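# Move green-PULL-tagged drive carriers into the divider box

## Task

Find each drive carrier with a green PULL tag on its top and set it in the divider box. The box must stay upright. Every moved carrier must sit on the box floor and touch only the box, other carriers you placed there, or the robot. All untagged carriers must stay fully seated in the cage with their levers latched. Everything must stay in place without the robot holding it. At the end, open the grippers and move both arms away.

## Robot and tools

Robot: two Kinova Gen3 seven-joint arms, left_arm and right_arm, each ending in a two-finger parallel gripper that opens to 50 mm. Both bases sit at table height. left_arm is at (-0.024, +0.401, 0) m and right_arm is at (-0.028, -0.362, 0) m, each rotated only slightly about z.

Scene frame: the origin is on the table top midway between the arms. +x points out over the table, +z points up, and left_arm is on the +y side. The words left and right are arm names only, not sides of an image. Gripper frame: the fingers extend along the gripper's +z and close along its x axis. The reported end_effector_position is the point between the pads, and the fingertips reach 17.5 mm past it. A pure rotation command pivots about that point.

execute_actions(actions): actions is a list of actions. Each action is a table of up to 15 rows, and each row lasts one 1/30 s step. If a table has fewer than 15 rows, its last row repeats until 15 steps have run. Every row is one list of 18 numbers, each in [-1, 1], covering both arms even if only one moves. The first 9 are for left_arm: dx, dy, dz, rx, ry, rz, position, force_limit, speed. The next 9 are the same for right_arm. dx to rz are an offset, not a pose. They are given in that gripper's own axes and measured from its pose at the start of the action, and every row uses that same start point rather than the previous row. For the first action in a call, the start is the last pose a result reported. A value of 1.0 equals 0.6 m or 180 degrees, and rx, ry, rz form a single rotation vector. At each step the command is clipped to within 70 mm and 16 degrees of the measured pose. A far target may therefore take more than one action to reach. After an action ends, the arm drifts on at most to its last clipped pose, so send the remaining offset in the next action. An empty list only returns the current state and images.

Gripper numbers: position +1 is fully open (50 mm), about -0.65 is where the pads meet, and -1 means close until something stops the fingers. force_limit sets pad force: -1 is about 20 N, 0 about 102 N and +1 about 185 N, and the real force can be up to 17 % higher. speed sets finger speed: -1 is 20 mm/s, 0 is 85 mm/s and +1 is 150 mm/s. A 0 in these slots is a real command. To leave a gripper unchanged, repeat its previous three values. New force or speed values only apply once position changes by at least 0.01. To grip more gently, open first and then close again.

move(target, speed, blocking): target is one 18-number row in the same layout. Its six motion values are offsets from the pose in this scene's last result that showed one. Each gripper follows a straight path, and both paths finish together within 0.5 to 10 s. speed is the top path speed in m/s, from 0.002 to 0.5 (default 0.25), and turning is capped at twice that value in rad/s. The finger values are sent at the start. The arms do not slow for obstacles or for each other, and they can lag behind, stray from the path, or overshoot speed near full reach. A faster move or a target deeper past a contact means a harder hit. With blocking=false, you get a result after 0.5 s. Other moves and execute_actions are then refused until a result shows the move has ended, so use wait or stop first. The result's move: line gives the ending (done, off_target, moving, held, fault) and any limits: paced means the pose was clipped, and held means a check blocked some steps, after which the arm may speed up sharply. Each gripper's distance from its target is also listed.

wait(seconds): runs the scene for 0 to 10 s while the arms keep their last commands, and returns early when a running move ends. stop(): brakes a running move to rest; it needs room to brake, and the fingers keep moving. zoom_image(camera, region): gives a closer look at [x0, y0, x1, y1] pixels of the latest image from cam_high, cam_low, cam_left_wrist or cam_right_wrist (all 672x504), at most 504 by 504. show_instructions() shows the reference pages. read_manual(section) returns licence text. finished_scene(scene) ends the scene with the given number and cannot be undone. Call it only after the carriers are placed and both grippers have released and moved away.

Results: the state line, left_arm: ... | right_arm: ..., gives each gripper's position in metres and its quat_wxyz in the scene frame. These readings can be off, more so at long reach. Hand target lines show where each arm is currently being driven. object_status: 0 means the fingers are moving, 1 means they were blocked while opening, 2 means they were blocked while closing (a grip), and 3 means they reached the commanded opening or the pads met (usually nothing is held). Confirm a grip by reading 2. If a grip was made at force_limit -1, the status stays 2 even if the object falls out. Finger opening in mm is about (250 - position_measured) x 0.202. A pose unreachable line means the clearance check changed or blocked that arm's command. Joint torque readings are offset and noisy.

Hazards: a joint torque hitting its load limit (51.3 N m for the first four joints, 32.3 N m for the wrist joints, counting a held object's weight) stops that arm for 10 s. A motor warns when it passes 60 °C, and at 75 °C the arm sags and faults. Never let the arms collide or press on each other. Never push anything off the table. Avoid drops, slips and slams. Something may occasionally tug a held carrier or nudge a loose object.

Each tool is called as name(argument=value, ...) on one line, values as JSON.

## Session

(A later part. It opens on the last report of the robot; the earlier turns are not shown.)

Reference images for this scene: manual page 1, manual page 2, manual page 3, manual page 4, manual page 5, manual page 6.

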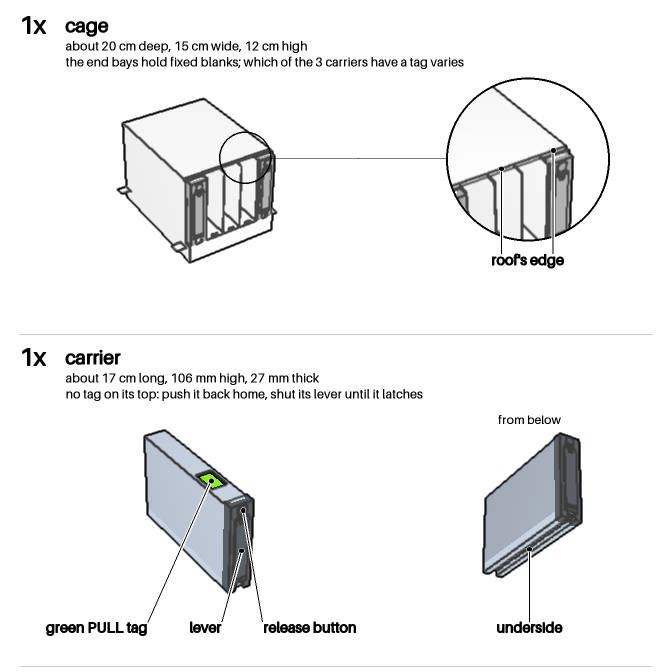

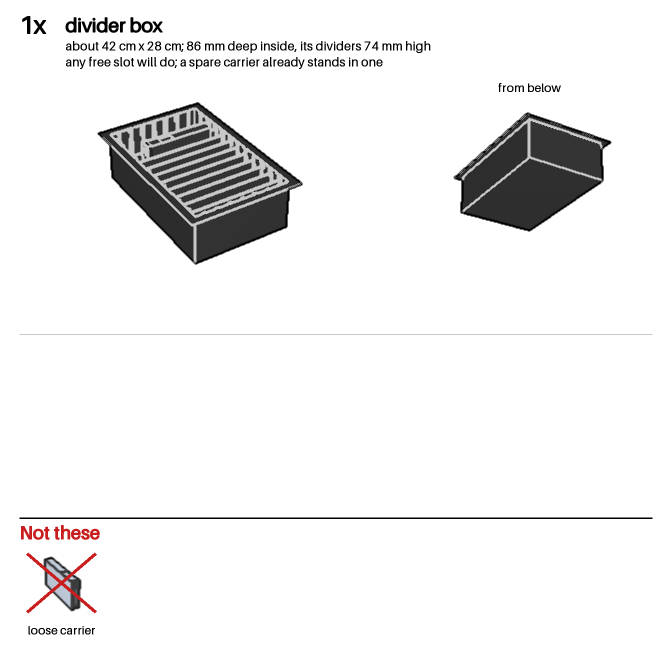

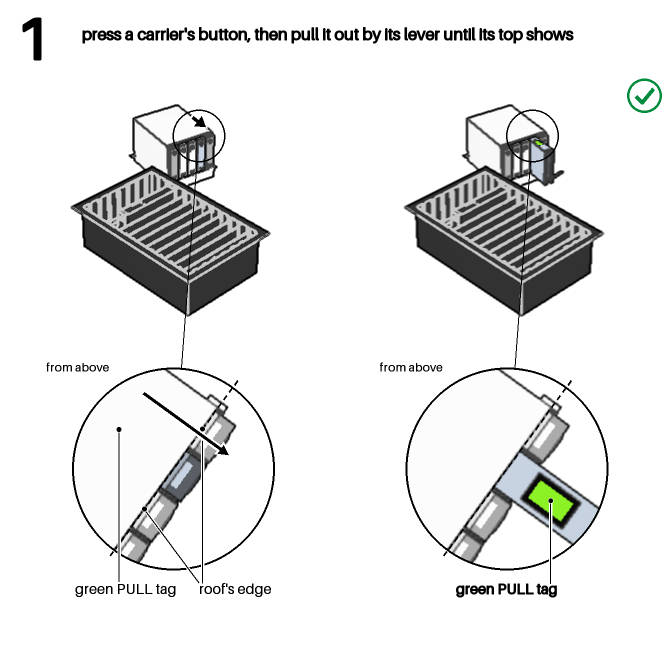

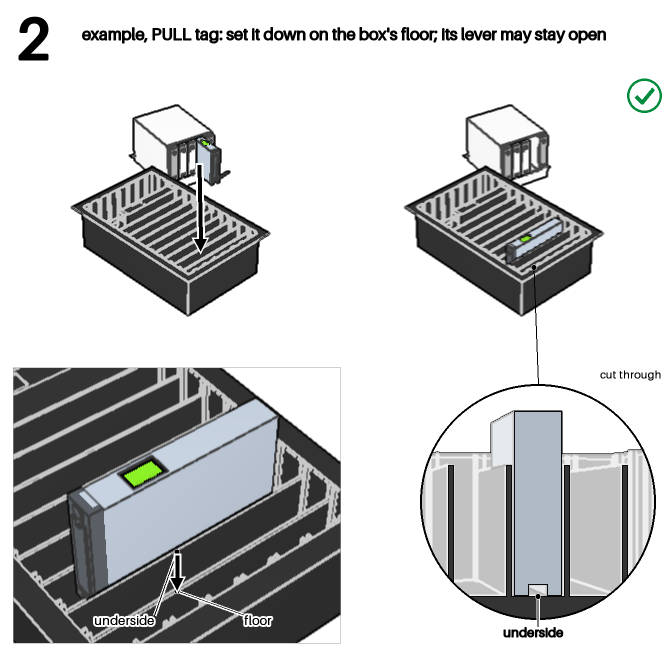

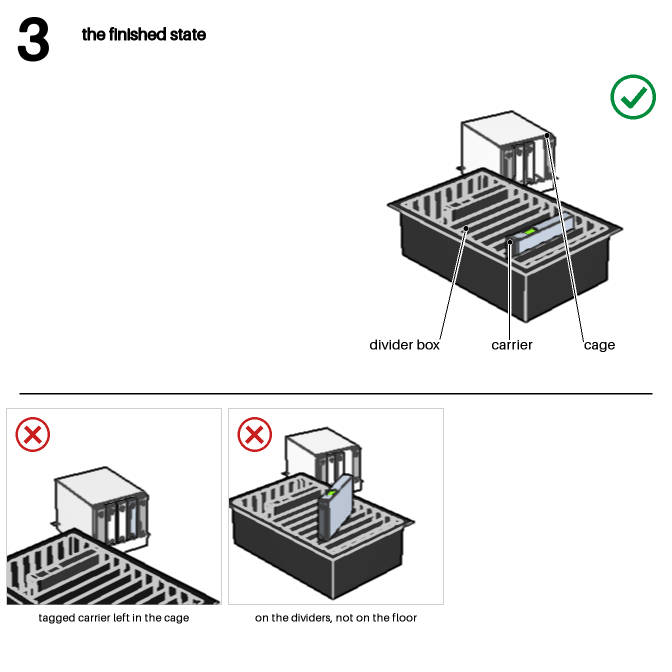

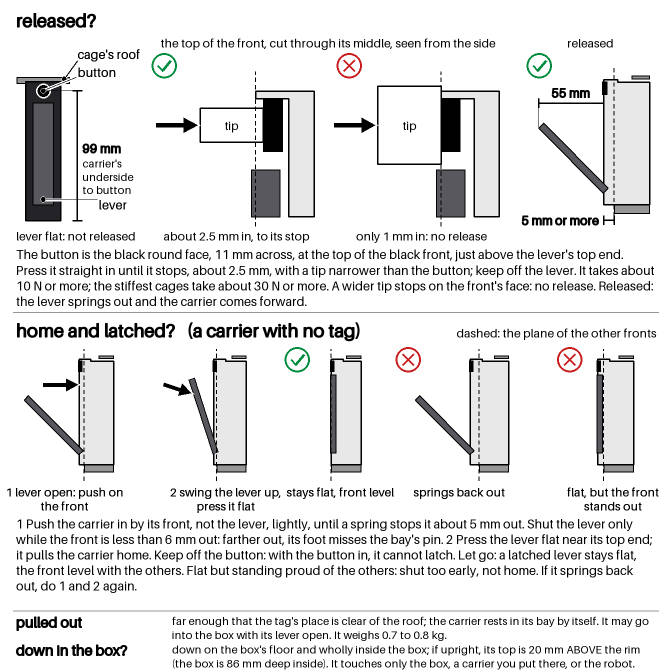

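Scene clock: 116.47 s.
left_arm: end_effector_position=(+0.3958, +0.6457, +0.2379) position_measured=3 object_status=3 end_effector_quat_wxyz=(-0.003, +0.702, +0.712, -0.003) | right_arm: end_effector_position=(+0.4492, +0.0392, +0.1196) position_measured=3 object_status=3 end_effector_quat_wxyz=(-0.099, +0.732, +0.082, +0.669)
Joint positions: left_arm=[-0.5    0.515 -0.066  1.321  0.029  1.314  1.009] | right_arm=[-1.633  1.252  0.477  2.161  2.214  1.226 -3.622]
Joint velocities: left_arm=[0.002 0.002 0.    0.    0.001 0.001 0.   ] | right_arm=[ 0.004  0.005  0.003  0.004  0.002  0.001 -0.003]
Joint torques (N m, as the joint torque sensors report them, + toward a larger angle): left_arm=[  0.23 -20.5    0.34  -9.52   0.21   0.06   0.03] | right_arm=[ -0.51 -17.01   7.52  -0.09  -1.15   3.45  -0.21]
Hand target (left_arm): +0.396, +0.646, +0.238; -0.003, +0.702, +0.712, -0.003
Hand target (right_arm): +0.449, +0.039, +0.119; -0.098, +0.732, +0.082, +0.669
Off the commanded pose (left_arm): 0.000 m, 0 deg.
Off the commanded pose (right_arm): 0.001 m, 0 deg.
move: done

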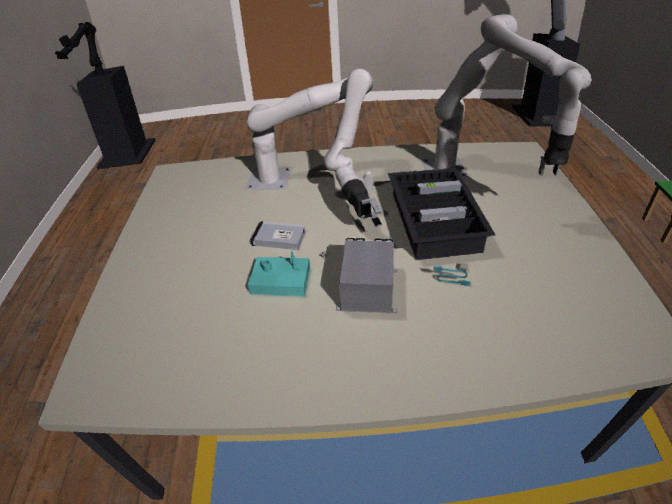

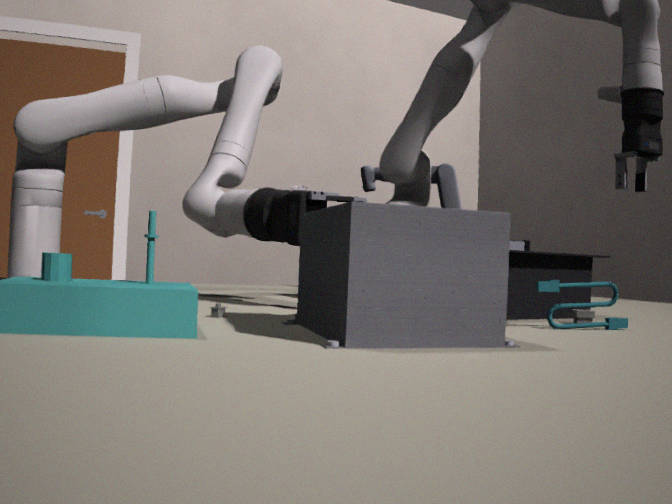

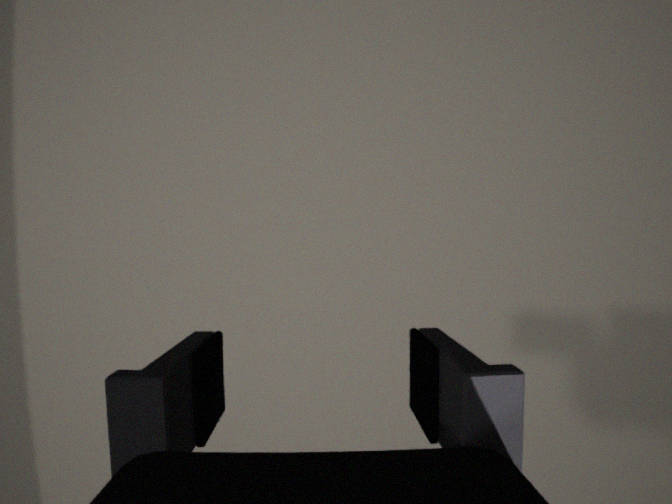

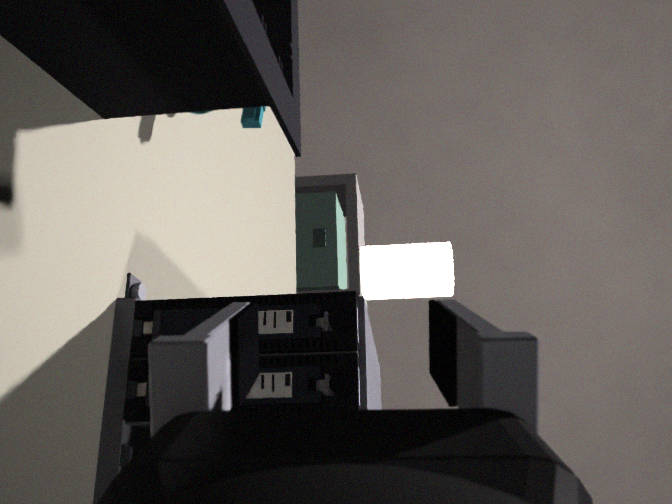

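move(target=[0,0,0,0,0,0,1,0,0, -0.0513,0.0361,0.136,0,0,0,1,0,0], speed=0.1)

move(target=[0,0,0,0,0,0,1,0,0, 0.0025,0.0104,0.0245,0,0,0,1,0,0], speed=0.02)

move(target=[0,0,0,0,0,0,1,0,0, -0.011,-0.047,-0.11,-0.13,0,0,1,0,0], speed=0.08)

Scene clock: 122.10 s.
left_arm: end_effector_position=(+0.3958, +0.6457, +0.2379) position_measured=3 object_status=3 end_effector_quat_wxyz=(-0.003, +0.702, +0.712, -0.003) | right_arm: end_effector_position=(+0.5303, +0.0400, +0.0816) position_measured=3 object_status=3 end_effector_quat_wxyz=(-0.099, +0.732, +0.082, +0.669)
Joint positions: left_arm=[-0.5    0.515 -0.066  1.321  0.029  1.314  1.009] | right_arm=[-1.463  1.358  0.525  1.967  2.343  1.184 -3.631]
Joint velocities: left_arm=[ 0.002 -0.001 -0.001  0.001  0.001  0.    -0.   ] | right_arm=[ 0.003  0.004  0.001 -0.002 -0.001 -0.002 -0.001]
Joint torques (N m, as the joint torque sensors report them, + toward a larger angle): left_arm=[  0.28 -20.51   0.48  -9.45   0.26   0.     0.09] | right_arm=[ -0.3  -19.93   7.91  -0.88  -1.14   3.42  -0.11]
Hand target (left_arm): +0.396, +0.646, +0.238; -0.003, +0.702, +0.712, -0.003
Hand target (right_arm): +0.531, +0.040, +0.081; -0.099, +0.732, +0.081, +0.669
Off the commanded pose (left_arm): 0.000 m, 0 deg.
Off the commanded pose (right_arm): 0.001 m, 0 deg.
move: done

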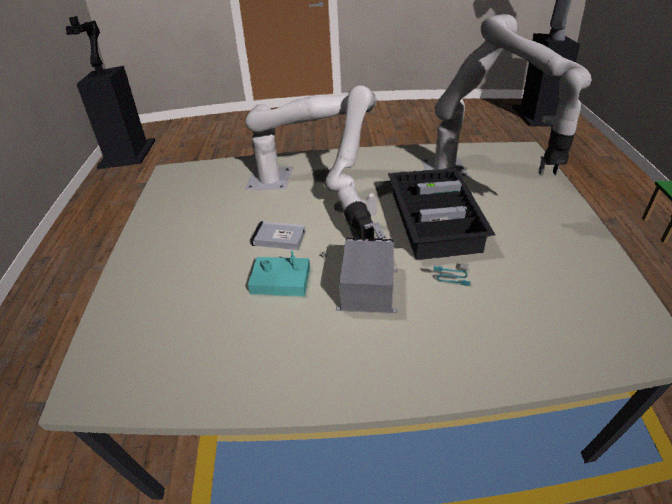

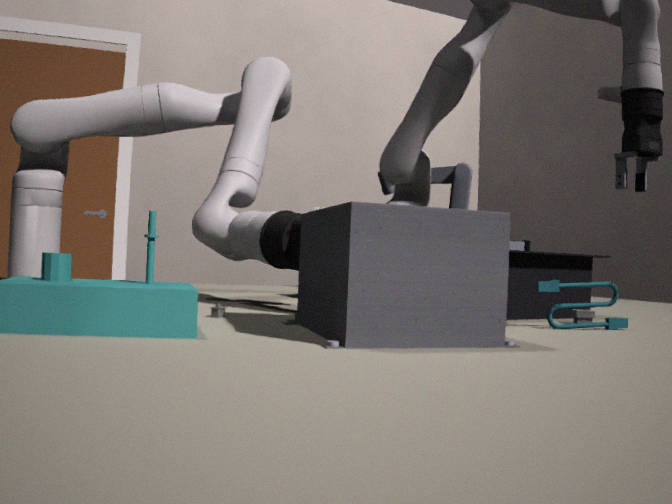

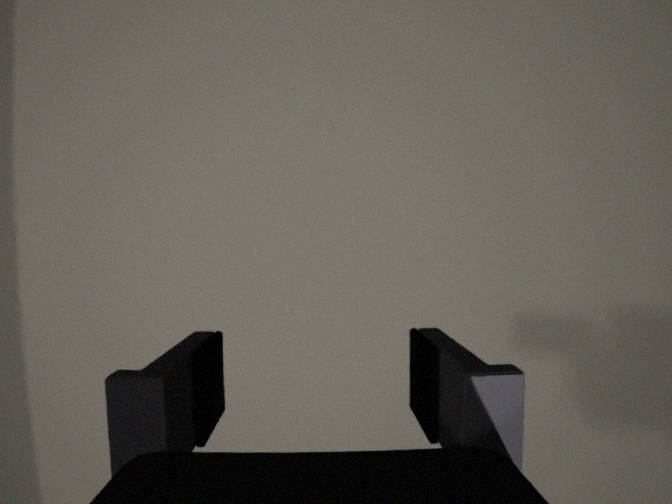

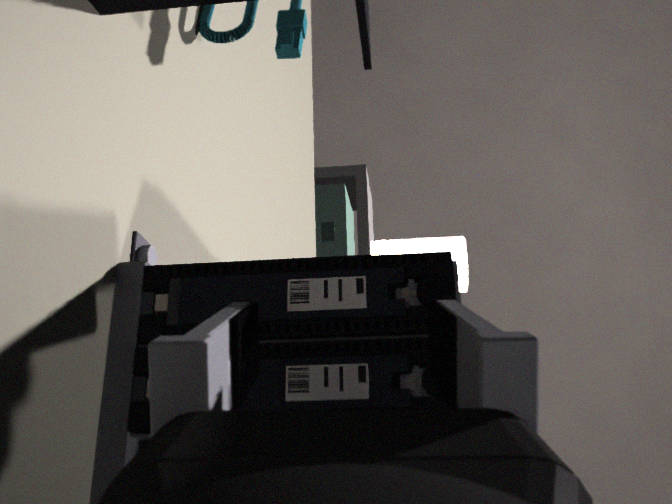

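Scene clock: 123.13 s.
left_arm: end_effector_position=(+0.3958, +0.6457, +0.2379) position_measured=3 object_status=3 end_effector_quat_wxyz=(-0.003, +0.702, +0.712, -0.003) | right_arm: end_effector_position=(+0.5411, +0.0417, +0.0798) position_measured=3 object_status=3 end_effector_quat_wxyz=(-0.101, +0.733, +0.085, +0.667)
Joint positions: left_arm=[-0.5    0.515 -0.066  1.321  0.029  1.314  1.009] | right_arm=[-1.438  1.36   0.532  1.944  2.375  1.175 -3.629]
Joint velocities: left_arm=[ 0.    -0.     0.    -0.    -0.001 -0.001 -0.   ] | right_arm=[ 0.002 -0.001 -0.002 -0.001  0.001  0.002  0.002]
Joint torques (N m, as the joint torque sensors report them, + toward a larger angle): left_arm=[  0.16 -20.49   0.42  -9.27   0.24  -0.08   0.03] | right_arm=[  6.65 -19.81  11.39  -4.06  -1.6    2.04  -0.09]
Hand target (left_arm): +0.396, +0.646, +0.238; -0.003, +0.702, +0.712, -0.003
Hand target (right_arm): +0.546, +0.038, +0.082; -0.099, +0.732, +0.081, +0.669
Off the commanded pose (left_arm): 0.000 m, 0 deg.
Off the commanded pose (right_arm): 0.007 m, 1 deg.
move: off_target (right_arm)

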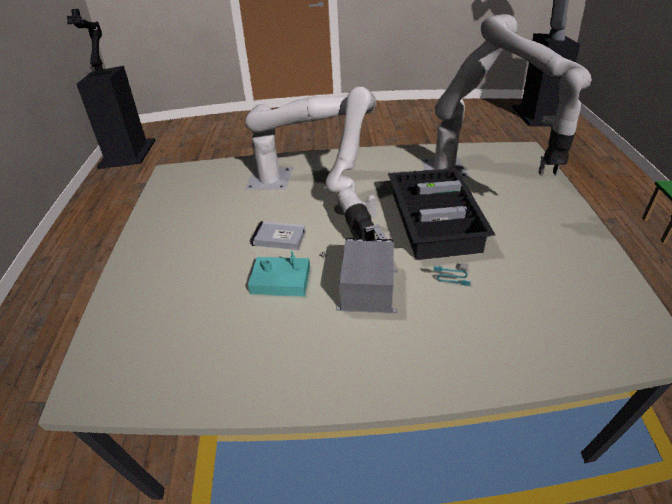

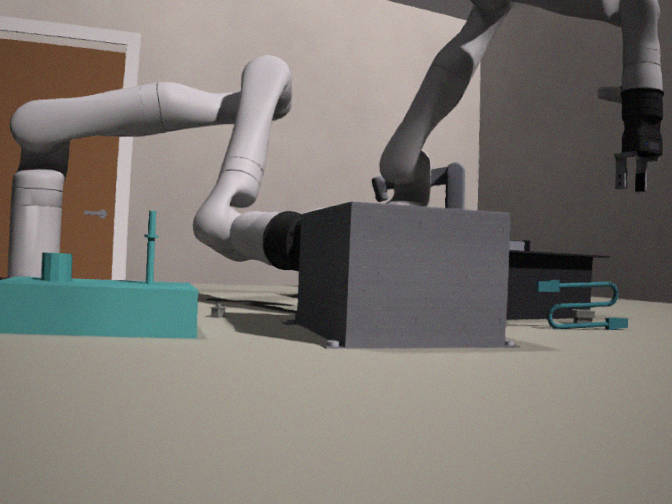

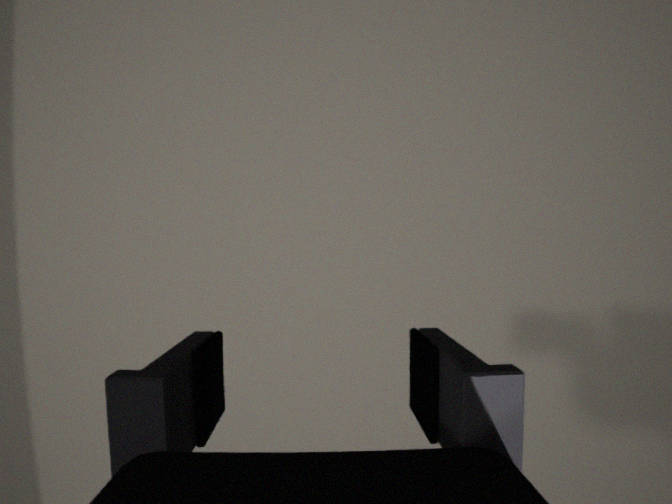

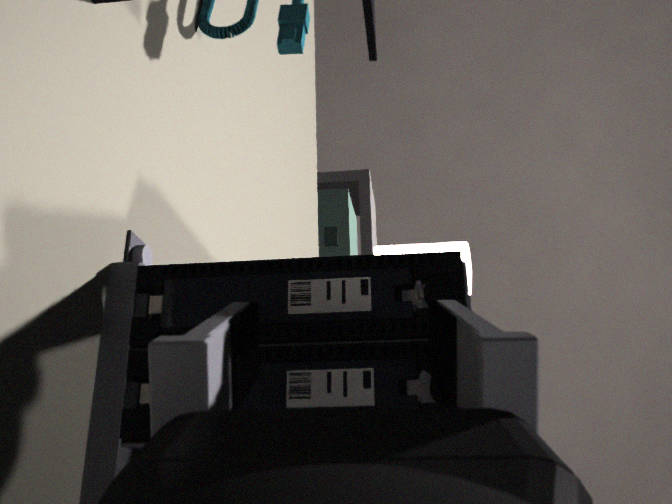

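Scene clock: 125.97 s.
left_arm: end_effector_position=(+0.3958, +0.6457, +0.2379) position_measured=3 object_status=3 end_effector_quat_wxyz=(-0.003, +0.702, +0.712, -0.003) | right_arm: end_effector_position=(+0.4703, +0.0510, +0.0807) position_measured=3 object_status=3 end_effector_quat_wxyz=(+0.049, +0.738, -0.051, +0.671)
Joint positions: left_arm=[-0.5    0.515 -0.066  1.321  0.029  1.314  1.009] | right_arm=[-1.655  1.307  0.405  1.691  1.507  1.089 -2.96 ]
Joint velocities: left_arm=[-0.002  0.001  0.     0.001  0.     0.002 -0.   ] | right_arm=[ 0.002 -0.     0.001 -0.    -0.001 -0.002  0.002]
Joint torques (N m, as the joint torque sensors report them, + toward a larger angle): left_arm=[  0.09 -20.59   0.21  -9.21   0.18   0.02  -0.03] | right_arm=[ -0.49 -19.94   7.16  -3.77   0.82   3.82  -0.33]
Hand target (left_arm): +0.396, +0.646, +0.238; -0.003, +0.702, +0.712, -0.003
Hand target (right_arm): +0.470, +0.052, +0.080; +0.048, +0.738, -0.051, +0.671
Off the commanded pose (left_arm): 0.000 m, 0 deg.
Off the commanded pose (right_arm): 0.001 m, 0 deg.
move: done

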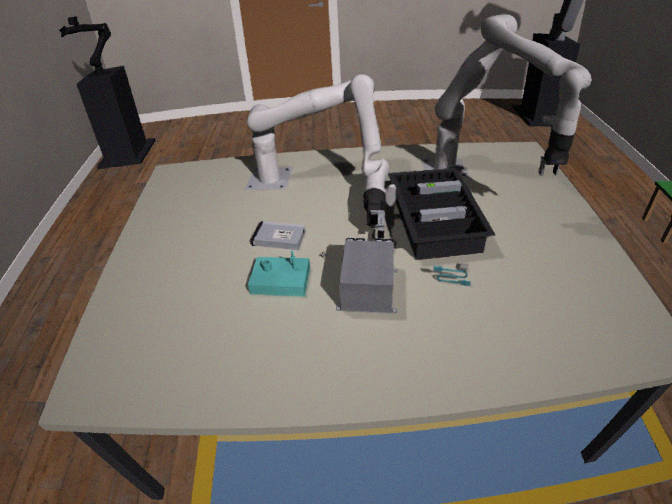

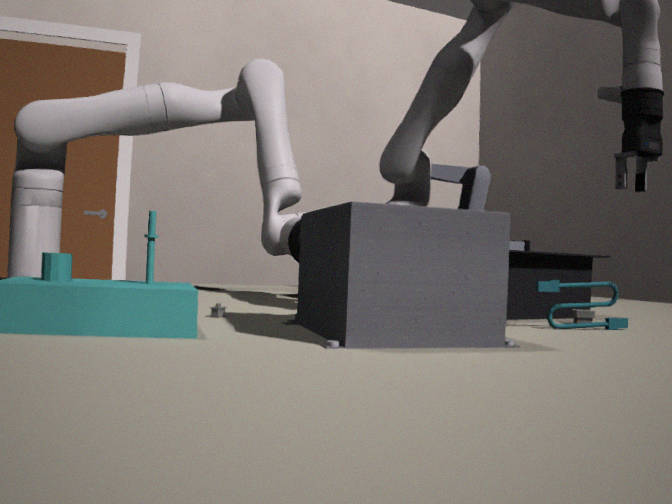

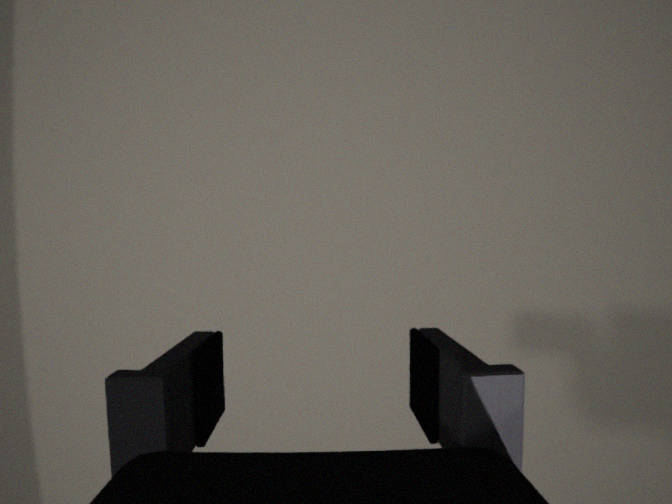

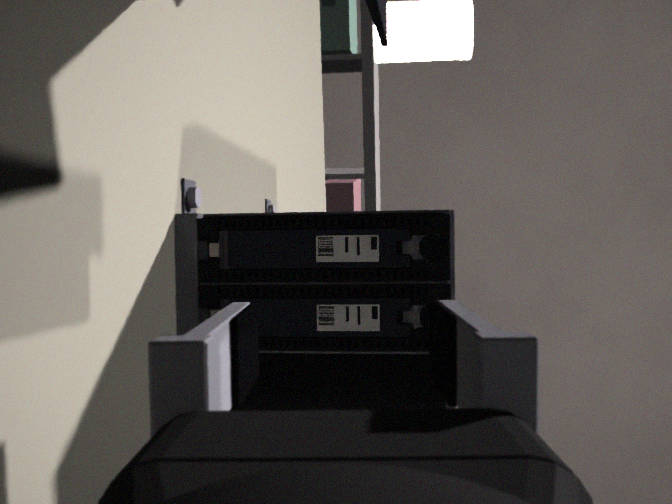

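move(target=[0,0,0,0,0,0,1,0,0, 0,0,0,0.13,0,0,1,0,0])

move(target=[0,0,0,0,0,0,1,0,0, 0.0108,0.0478,0.0906,0,0,0,1,0,0], speed=0.1)

move(target=[0,0,0,0,0,0,1,0,0, 0.003,0.0125,0.0295,0,0,0,1,0,0], speed=0.02)

move(target=[0,0,0,0,0,0,1,0,0, -0.011,-0.047,-0.11,-0.13,0,0,1,0,0], speed=0.08)

Scene clock: 131.27 s.
left_arm: end_effector_position=(+0.3958, +0.6457, +0.2379) position_measured=3 object_status=3 end_effector_quat_wxyz=(-0.003, +0.702, +0.712, -0.003) | right_arm: end_effector_position=(+0.4699, +0.0507, +0.0805) position_measured=3 object_status=3 end_effector_quat_wxyz=(-0.101, +0.733, +0.085, +0.667)
Joint positions: left_arm=[-0.5    0.515 -0.066  1.321  0.029  1.314  1.009] | right_arm=[-1.609  1.36   0.5    2.053  2.221  1.194 -3.647]
Joint velocities: left_arm=[-0.001 -0.001  0.    -0.     0.     0.001 -0.   ] | right_arm=[ 0.006  0.005  0.001  0.002  0.001  0.001 -0.002]
Joint torques (N m, as the joint torque sensors report them, + toward a larger angle): left_arm=[  0.25 -20.62   0.35  -9.27   0.3   -0.03   0.05] | right_arm=[ -0.33 -17.89   8.18   0.27  -1.54   3.42  -0.27]
Hand target (left_arm): +0.396, +0.646, +0.238; -0.003, +0.702, +0.712, -0.003
Hand target (right_arm): +0.470, +0.050, +0.080; -0.100, +0.733, +0.085, +0.667
Off the commanded pose (left_arm): 0.000 m, 0 deg.
Off the commanded pose (right_arm): 0.001 m, 0 deg.
move: done

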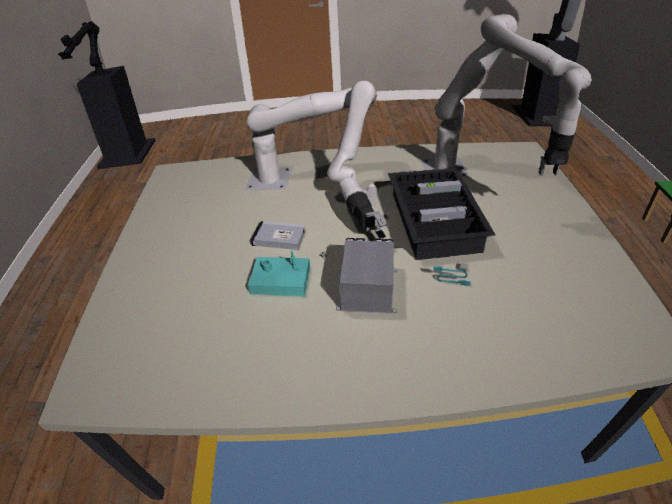

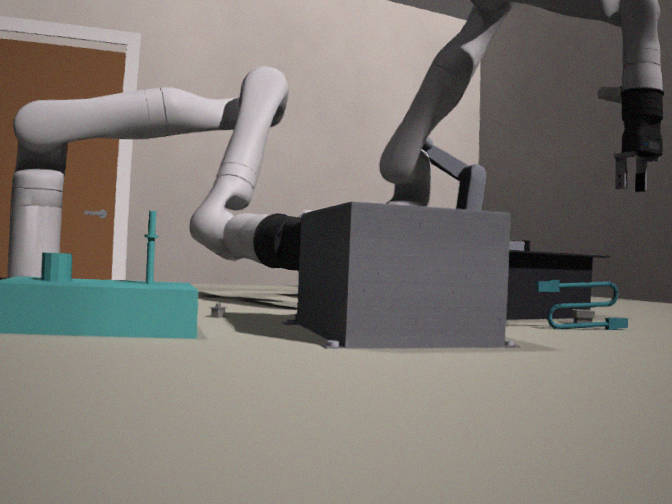

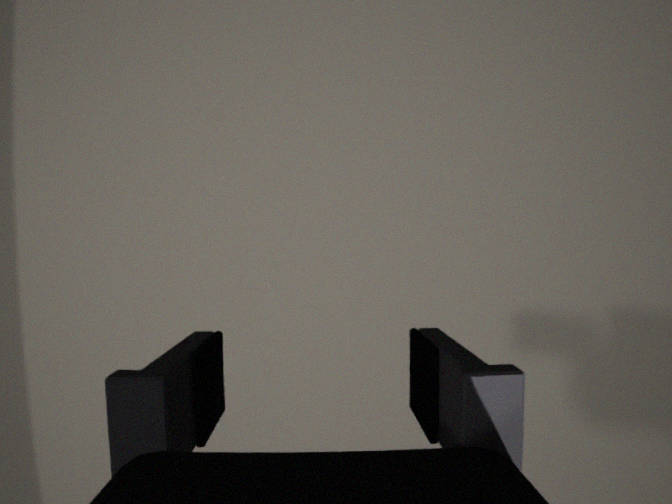

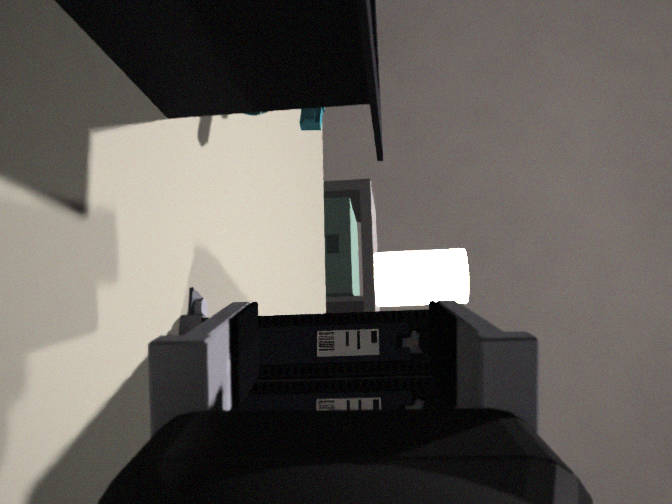

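Scene clock: 132.20 s.
left_arm: end_effector_position=(+0.3958, +0.6457, +0.2379) position_measured=3 object_status=3 end_effector_quat_wxyz=(-0.003, +0.702, +0.712, -0.003) | right_arm: end_effector_position=(+0.5299, +0.0376, +0.0812) position_measured=3 object_status=3 end_effector_quat_wxyz=(-0.101, +0.733, +0.085, +0.667)
Joint positions: left_arm=[-0.5    0.515 -0.066  1.321  0.029  1.314  1.009] | right_arm=[-1.481  1.373  0.56   1.98   2.36   1.169 -3.673]
Joint velocities: left_arm=[ 0.    -0.002  0.    -0.    -0.002  0.001  0.   ] | right_arm=[ 0.005  0.002  0.002 -0.     0.    -0.001 -0.002]
Joint torques (N m, as the joint torque sensors report them, + toward a larger angle): left_arm=[  0.18 -20.64   0.34  -9.45   0.19  -0.03   0.02] | right_arm=[ -0.41 -19.63   8.5   -0.98  -1.35   3.49  -0.08]
Hand target (left_arm): +0.396, +0.646, +0.238; -0.003, +0.702, +0.712, -0.003
Hand target (right_arm): +0.530, +0.037, +0.081; -0.101, +0.733, +0.085, +0.667
Off the commanded pose (left_arm): 0.000 m, 0 deg.
Off the commanded pose (right_arm): 0.000 m, 0 deg.
move: done

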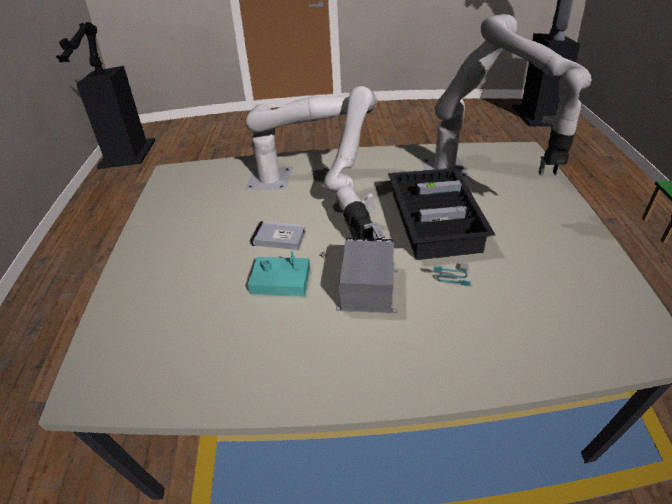

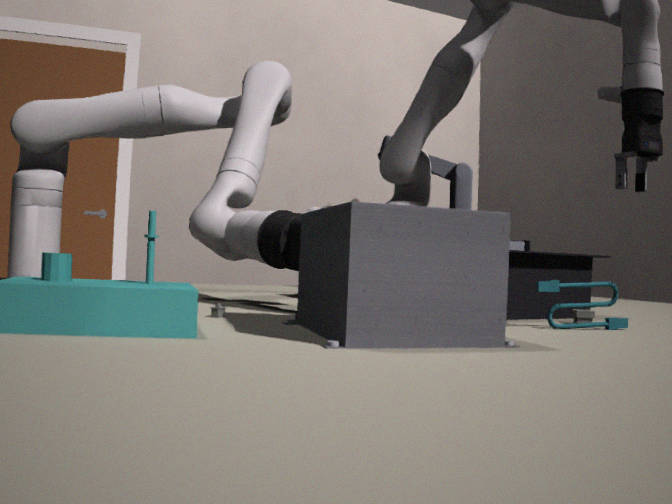

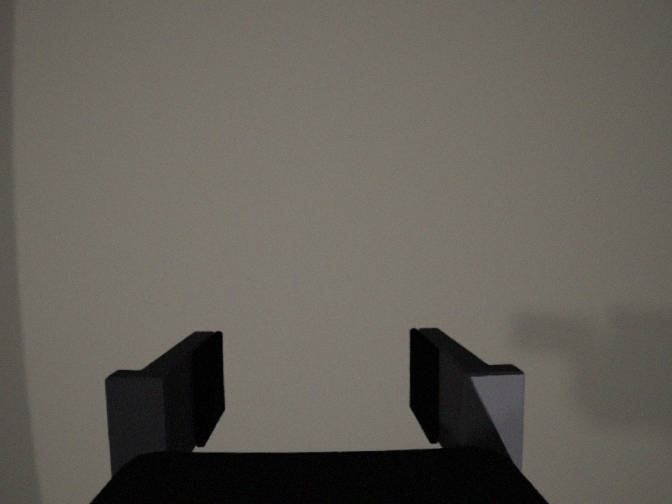

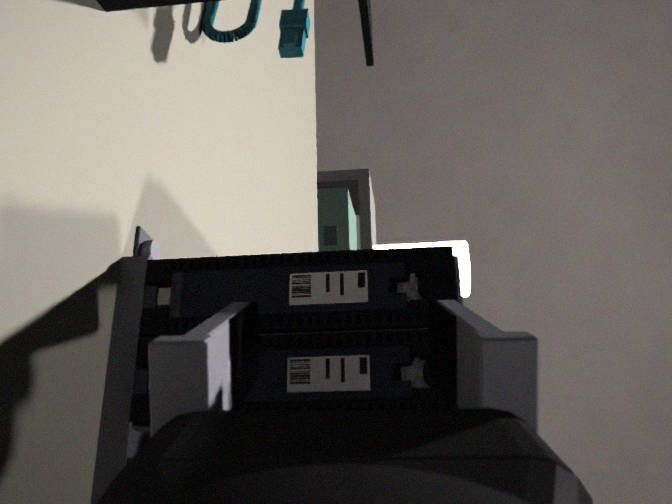

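Scene clock: 133.40 s.
left_arm: end_effector_position=(+0.3958, +0.6457, +0.2379) position_measured=3 object_status=3 end_effector_quat_wxyz=(-0.003, +0.702, +0.712, -0.003) | right_arm: end_effector_position=(+0.5419, +0.0399, +0.0795) position_measured=3 object_status=3 end_effector_quat_wxyz=(-0.104, +0.734, +0.090, +0.665)
Joint positions: left_arm=[-0.5    0.515 -0.066  1.321  0.029  1.314  1.009] | right_arm=[-1.452  1.374  0.567  1.954  2.398  1.162 -3.671]
Joint velocities: left_arm=[-0.002 -0.001  0.    -0.001  0.001 -0.001 -0.   ] | right_arm=[ 0.003 -0.002 -0.003  0.     0.001  0.002  0.003]
Joint torques (N m, as the joint torque sensors report them, + toward a larger angle): left_arm=[  0.15 -20.43   0.39  -9.35   0.21   0.07   0.16] | right_arm=[  9.25 -19.09  12.64  -6.46  -1.3    0.77  -0.05]
Hand target (left_arm): +0.396, +0.646, +0.238; -0.003, +0.702, +0.712, -0.003
Hand target (right_arm): +0.549, +0.035, +0.081; -0.101, +0.733, +0.085, +0.667
Off the commanded pose (left_arm): 0.000 m, 0 deg.
Off the commanded pose (right_arm): 0.009 m, 1 deg.
move: off_target (right_arm)

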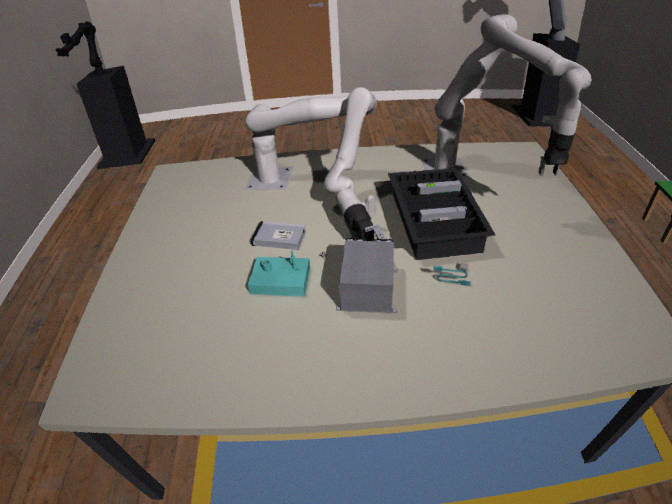

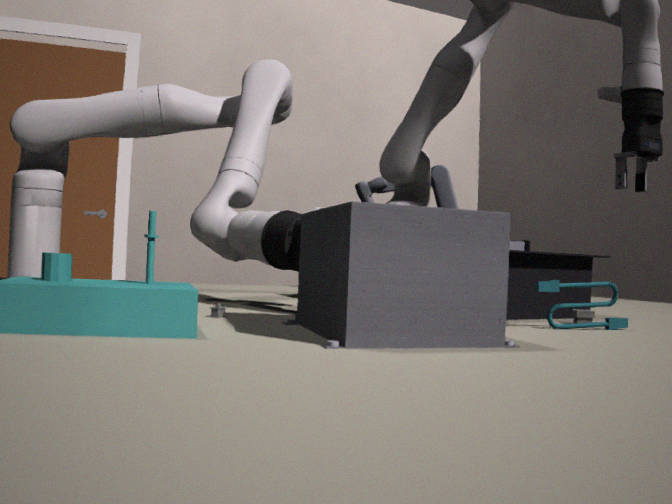

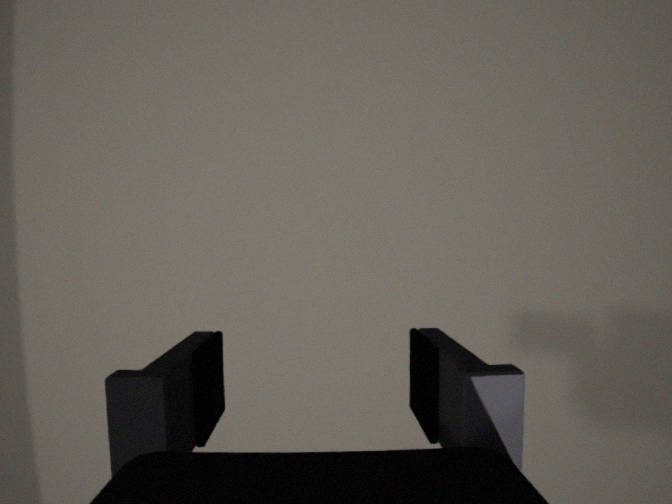

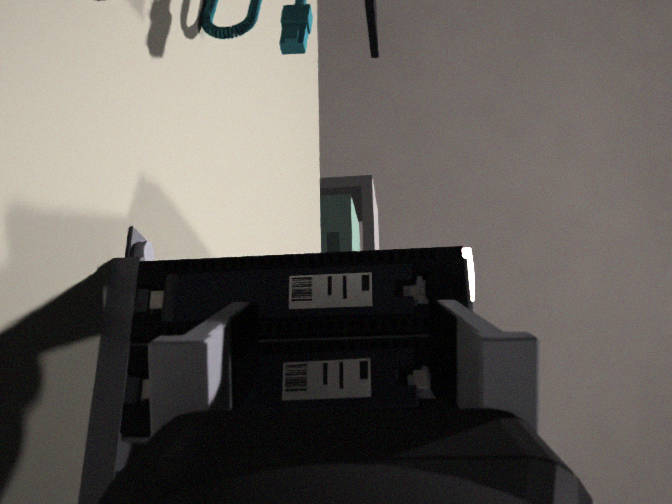

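Scene clock: 136.23 s.
left_arm: end_effector_position=(+0.3958, +0.6457, +0.2379) position_measured=3 object_status=3 end_effector_quat_wxyz=(-0.003, +0.702, +0.712, -0.003) | right_arm: end_effector_position=(+0.4707, +0.0497, +0.0804) position_measured=3 object_status=3 end_effector_quat_wxyz=(+0.046, +0.740, -0.046, +0.670)
Joint positions: left_arm=[-0.5    0.515 -0.066  1.321  0.029  1.314  1.009] | right_arm=[-1.683  1.318  0.451  1.71   1.504  1.04  -2.98 ]
Joint velocities: left_arm=[-0.001 -0.     0.    -0.    -0.001  0.    -0.001] | right_arm=[-0.001 -0.    -0.    -0.004 -0.001  0.     0.002]
Joint torques (N m, as the joint torque sensors report them, + toward a larger angle): left_arm=[  0.17 -20.41   0.29  -9.46   0.22   0.     0.07] | right_arm=[  0.16 -19.98   8.12  -1.76   0.46   3.56  -0.25]
Hand target (left_arm): +0.396, +0.646, +0.238; -0.003, +0.702, +0.712, -0.003
Hand target (right_arm): +0.471, +0.050, +0.080; +0.046, +0.740, -0.046, +0.670
Off the commanded pose (left_arm): 0.000 m, 0 deg.
Off the commanded pose (right_arm): 0.001 m, 0 deg.
move: done

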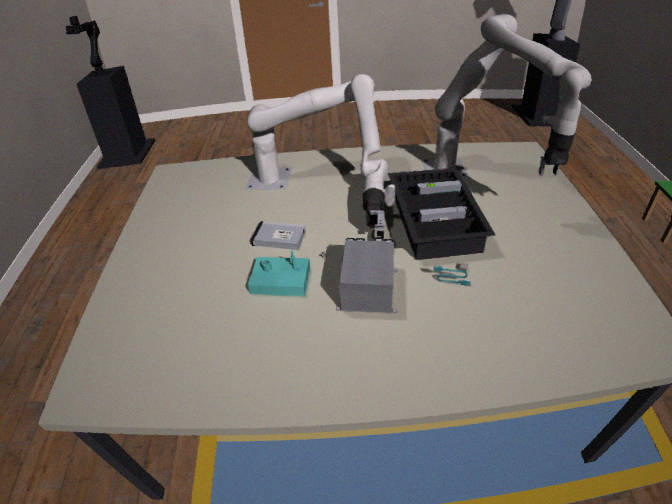

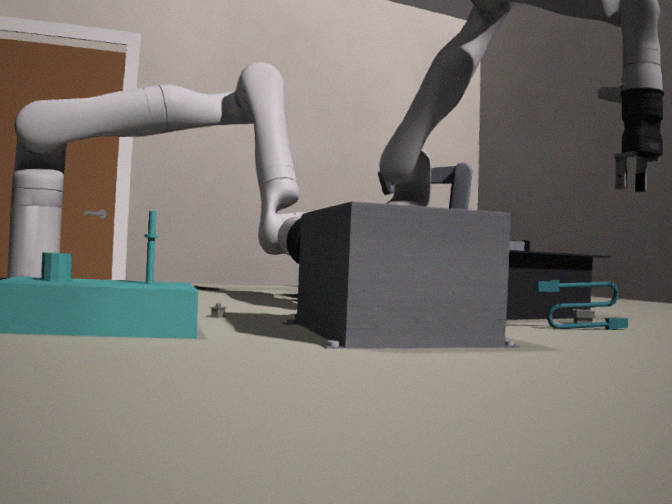

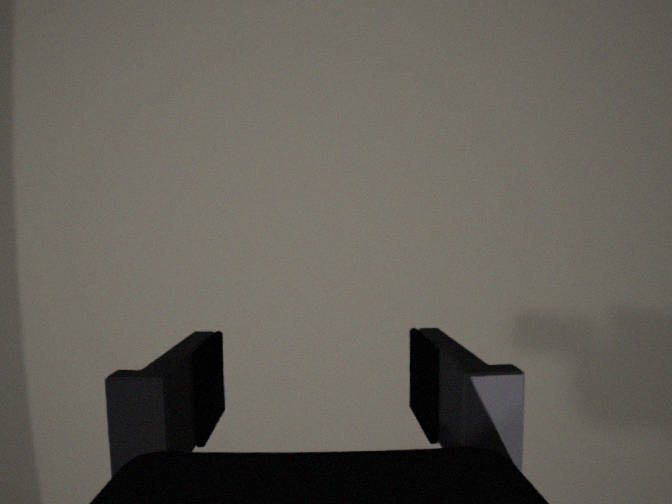

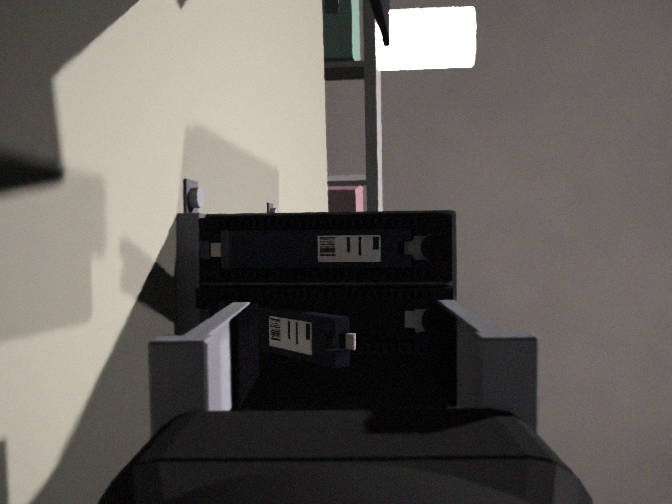

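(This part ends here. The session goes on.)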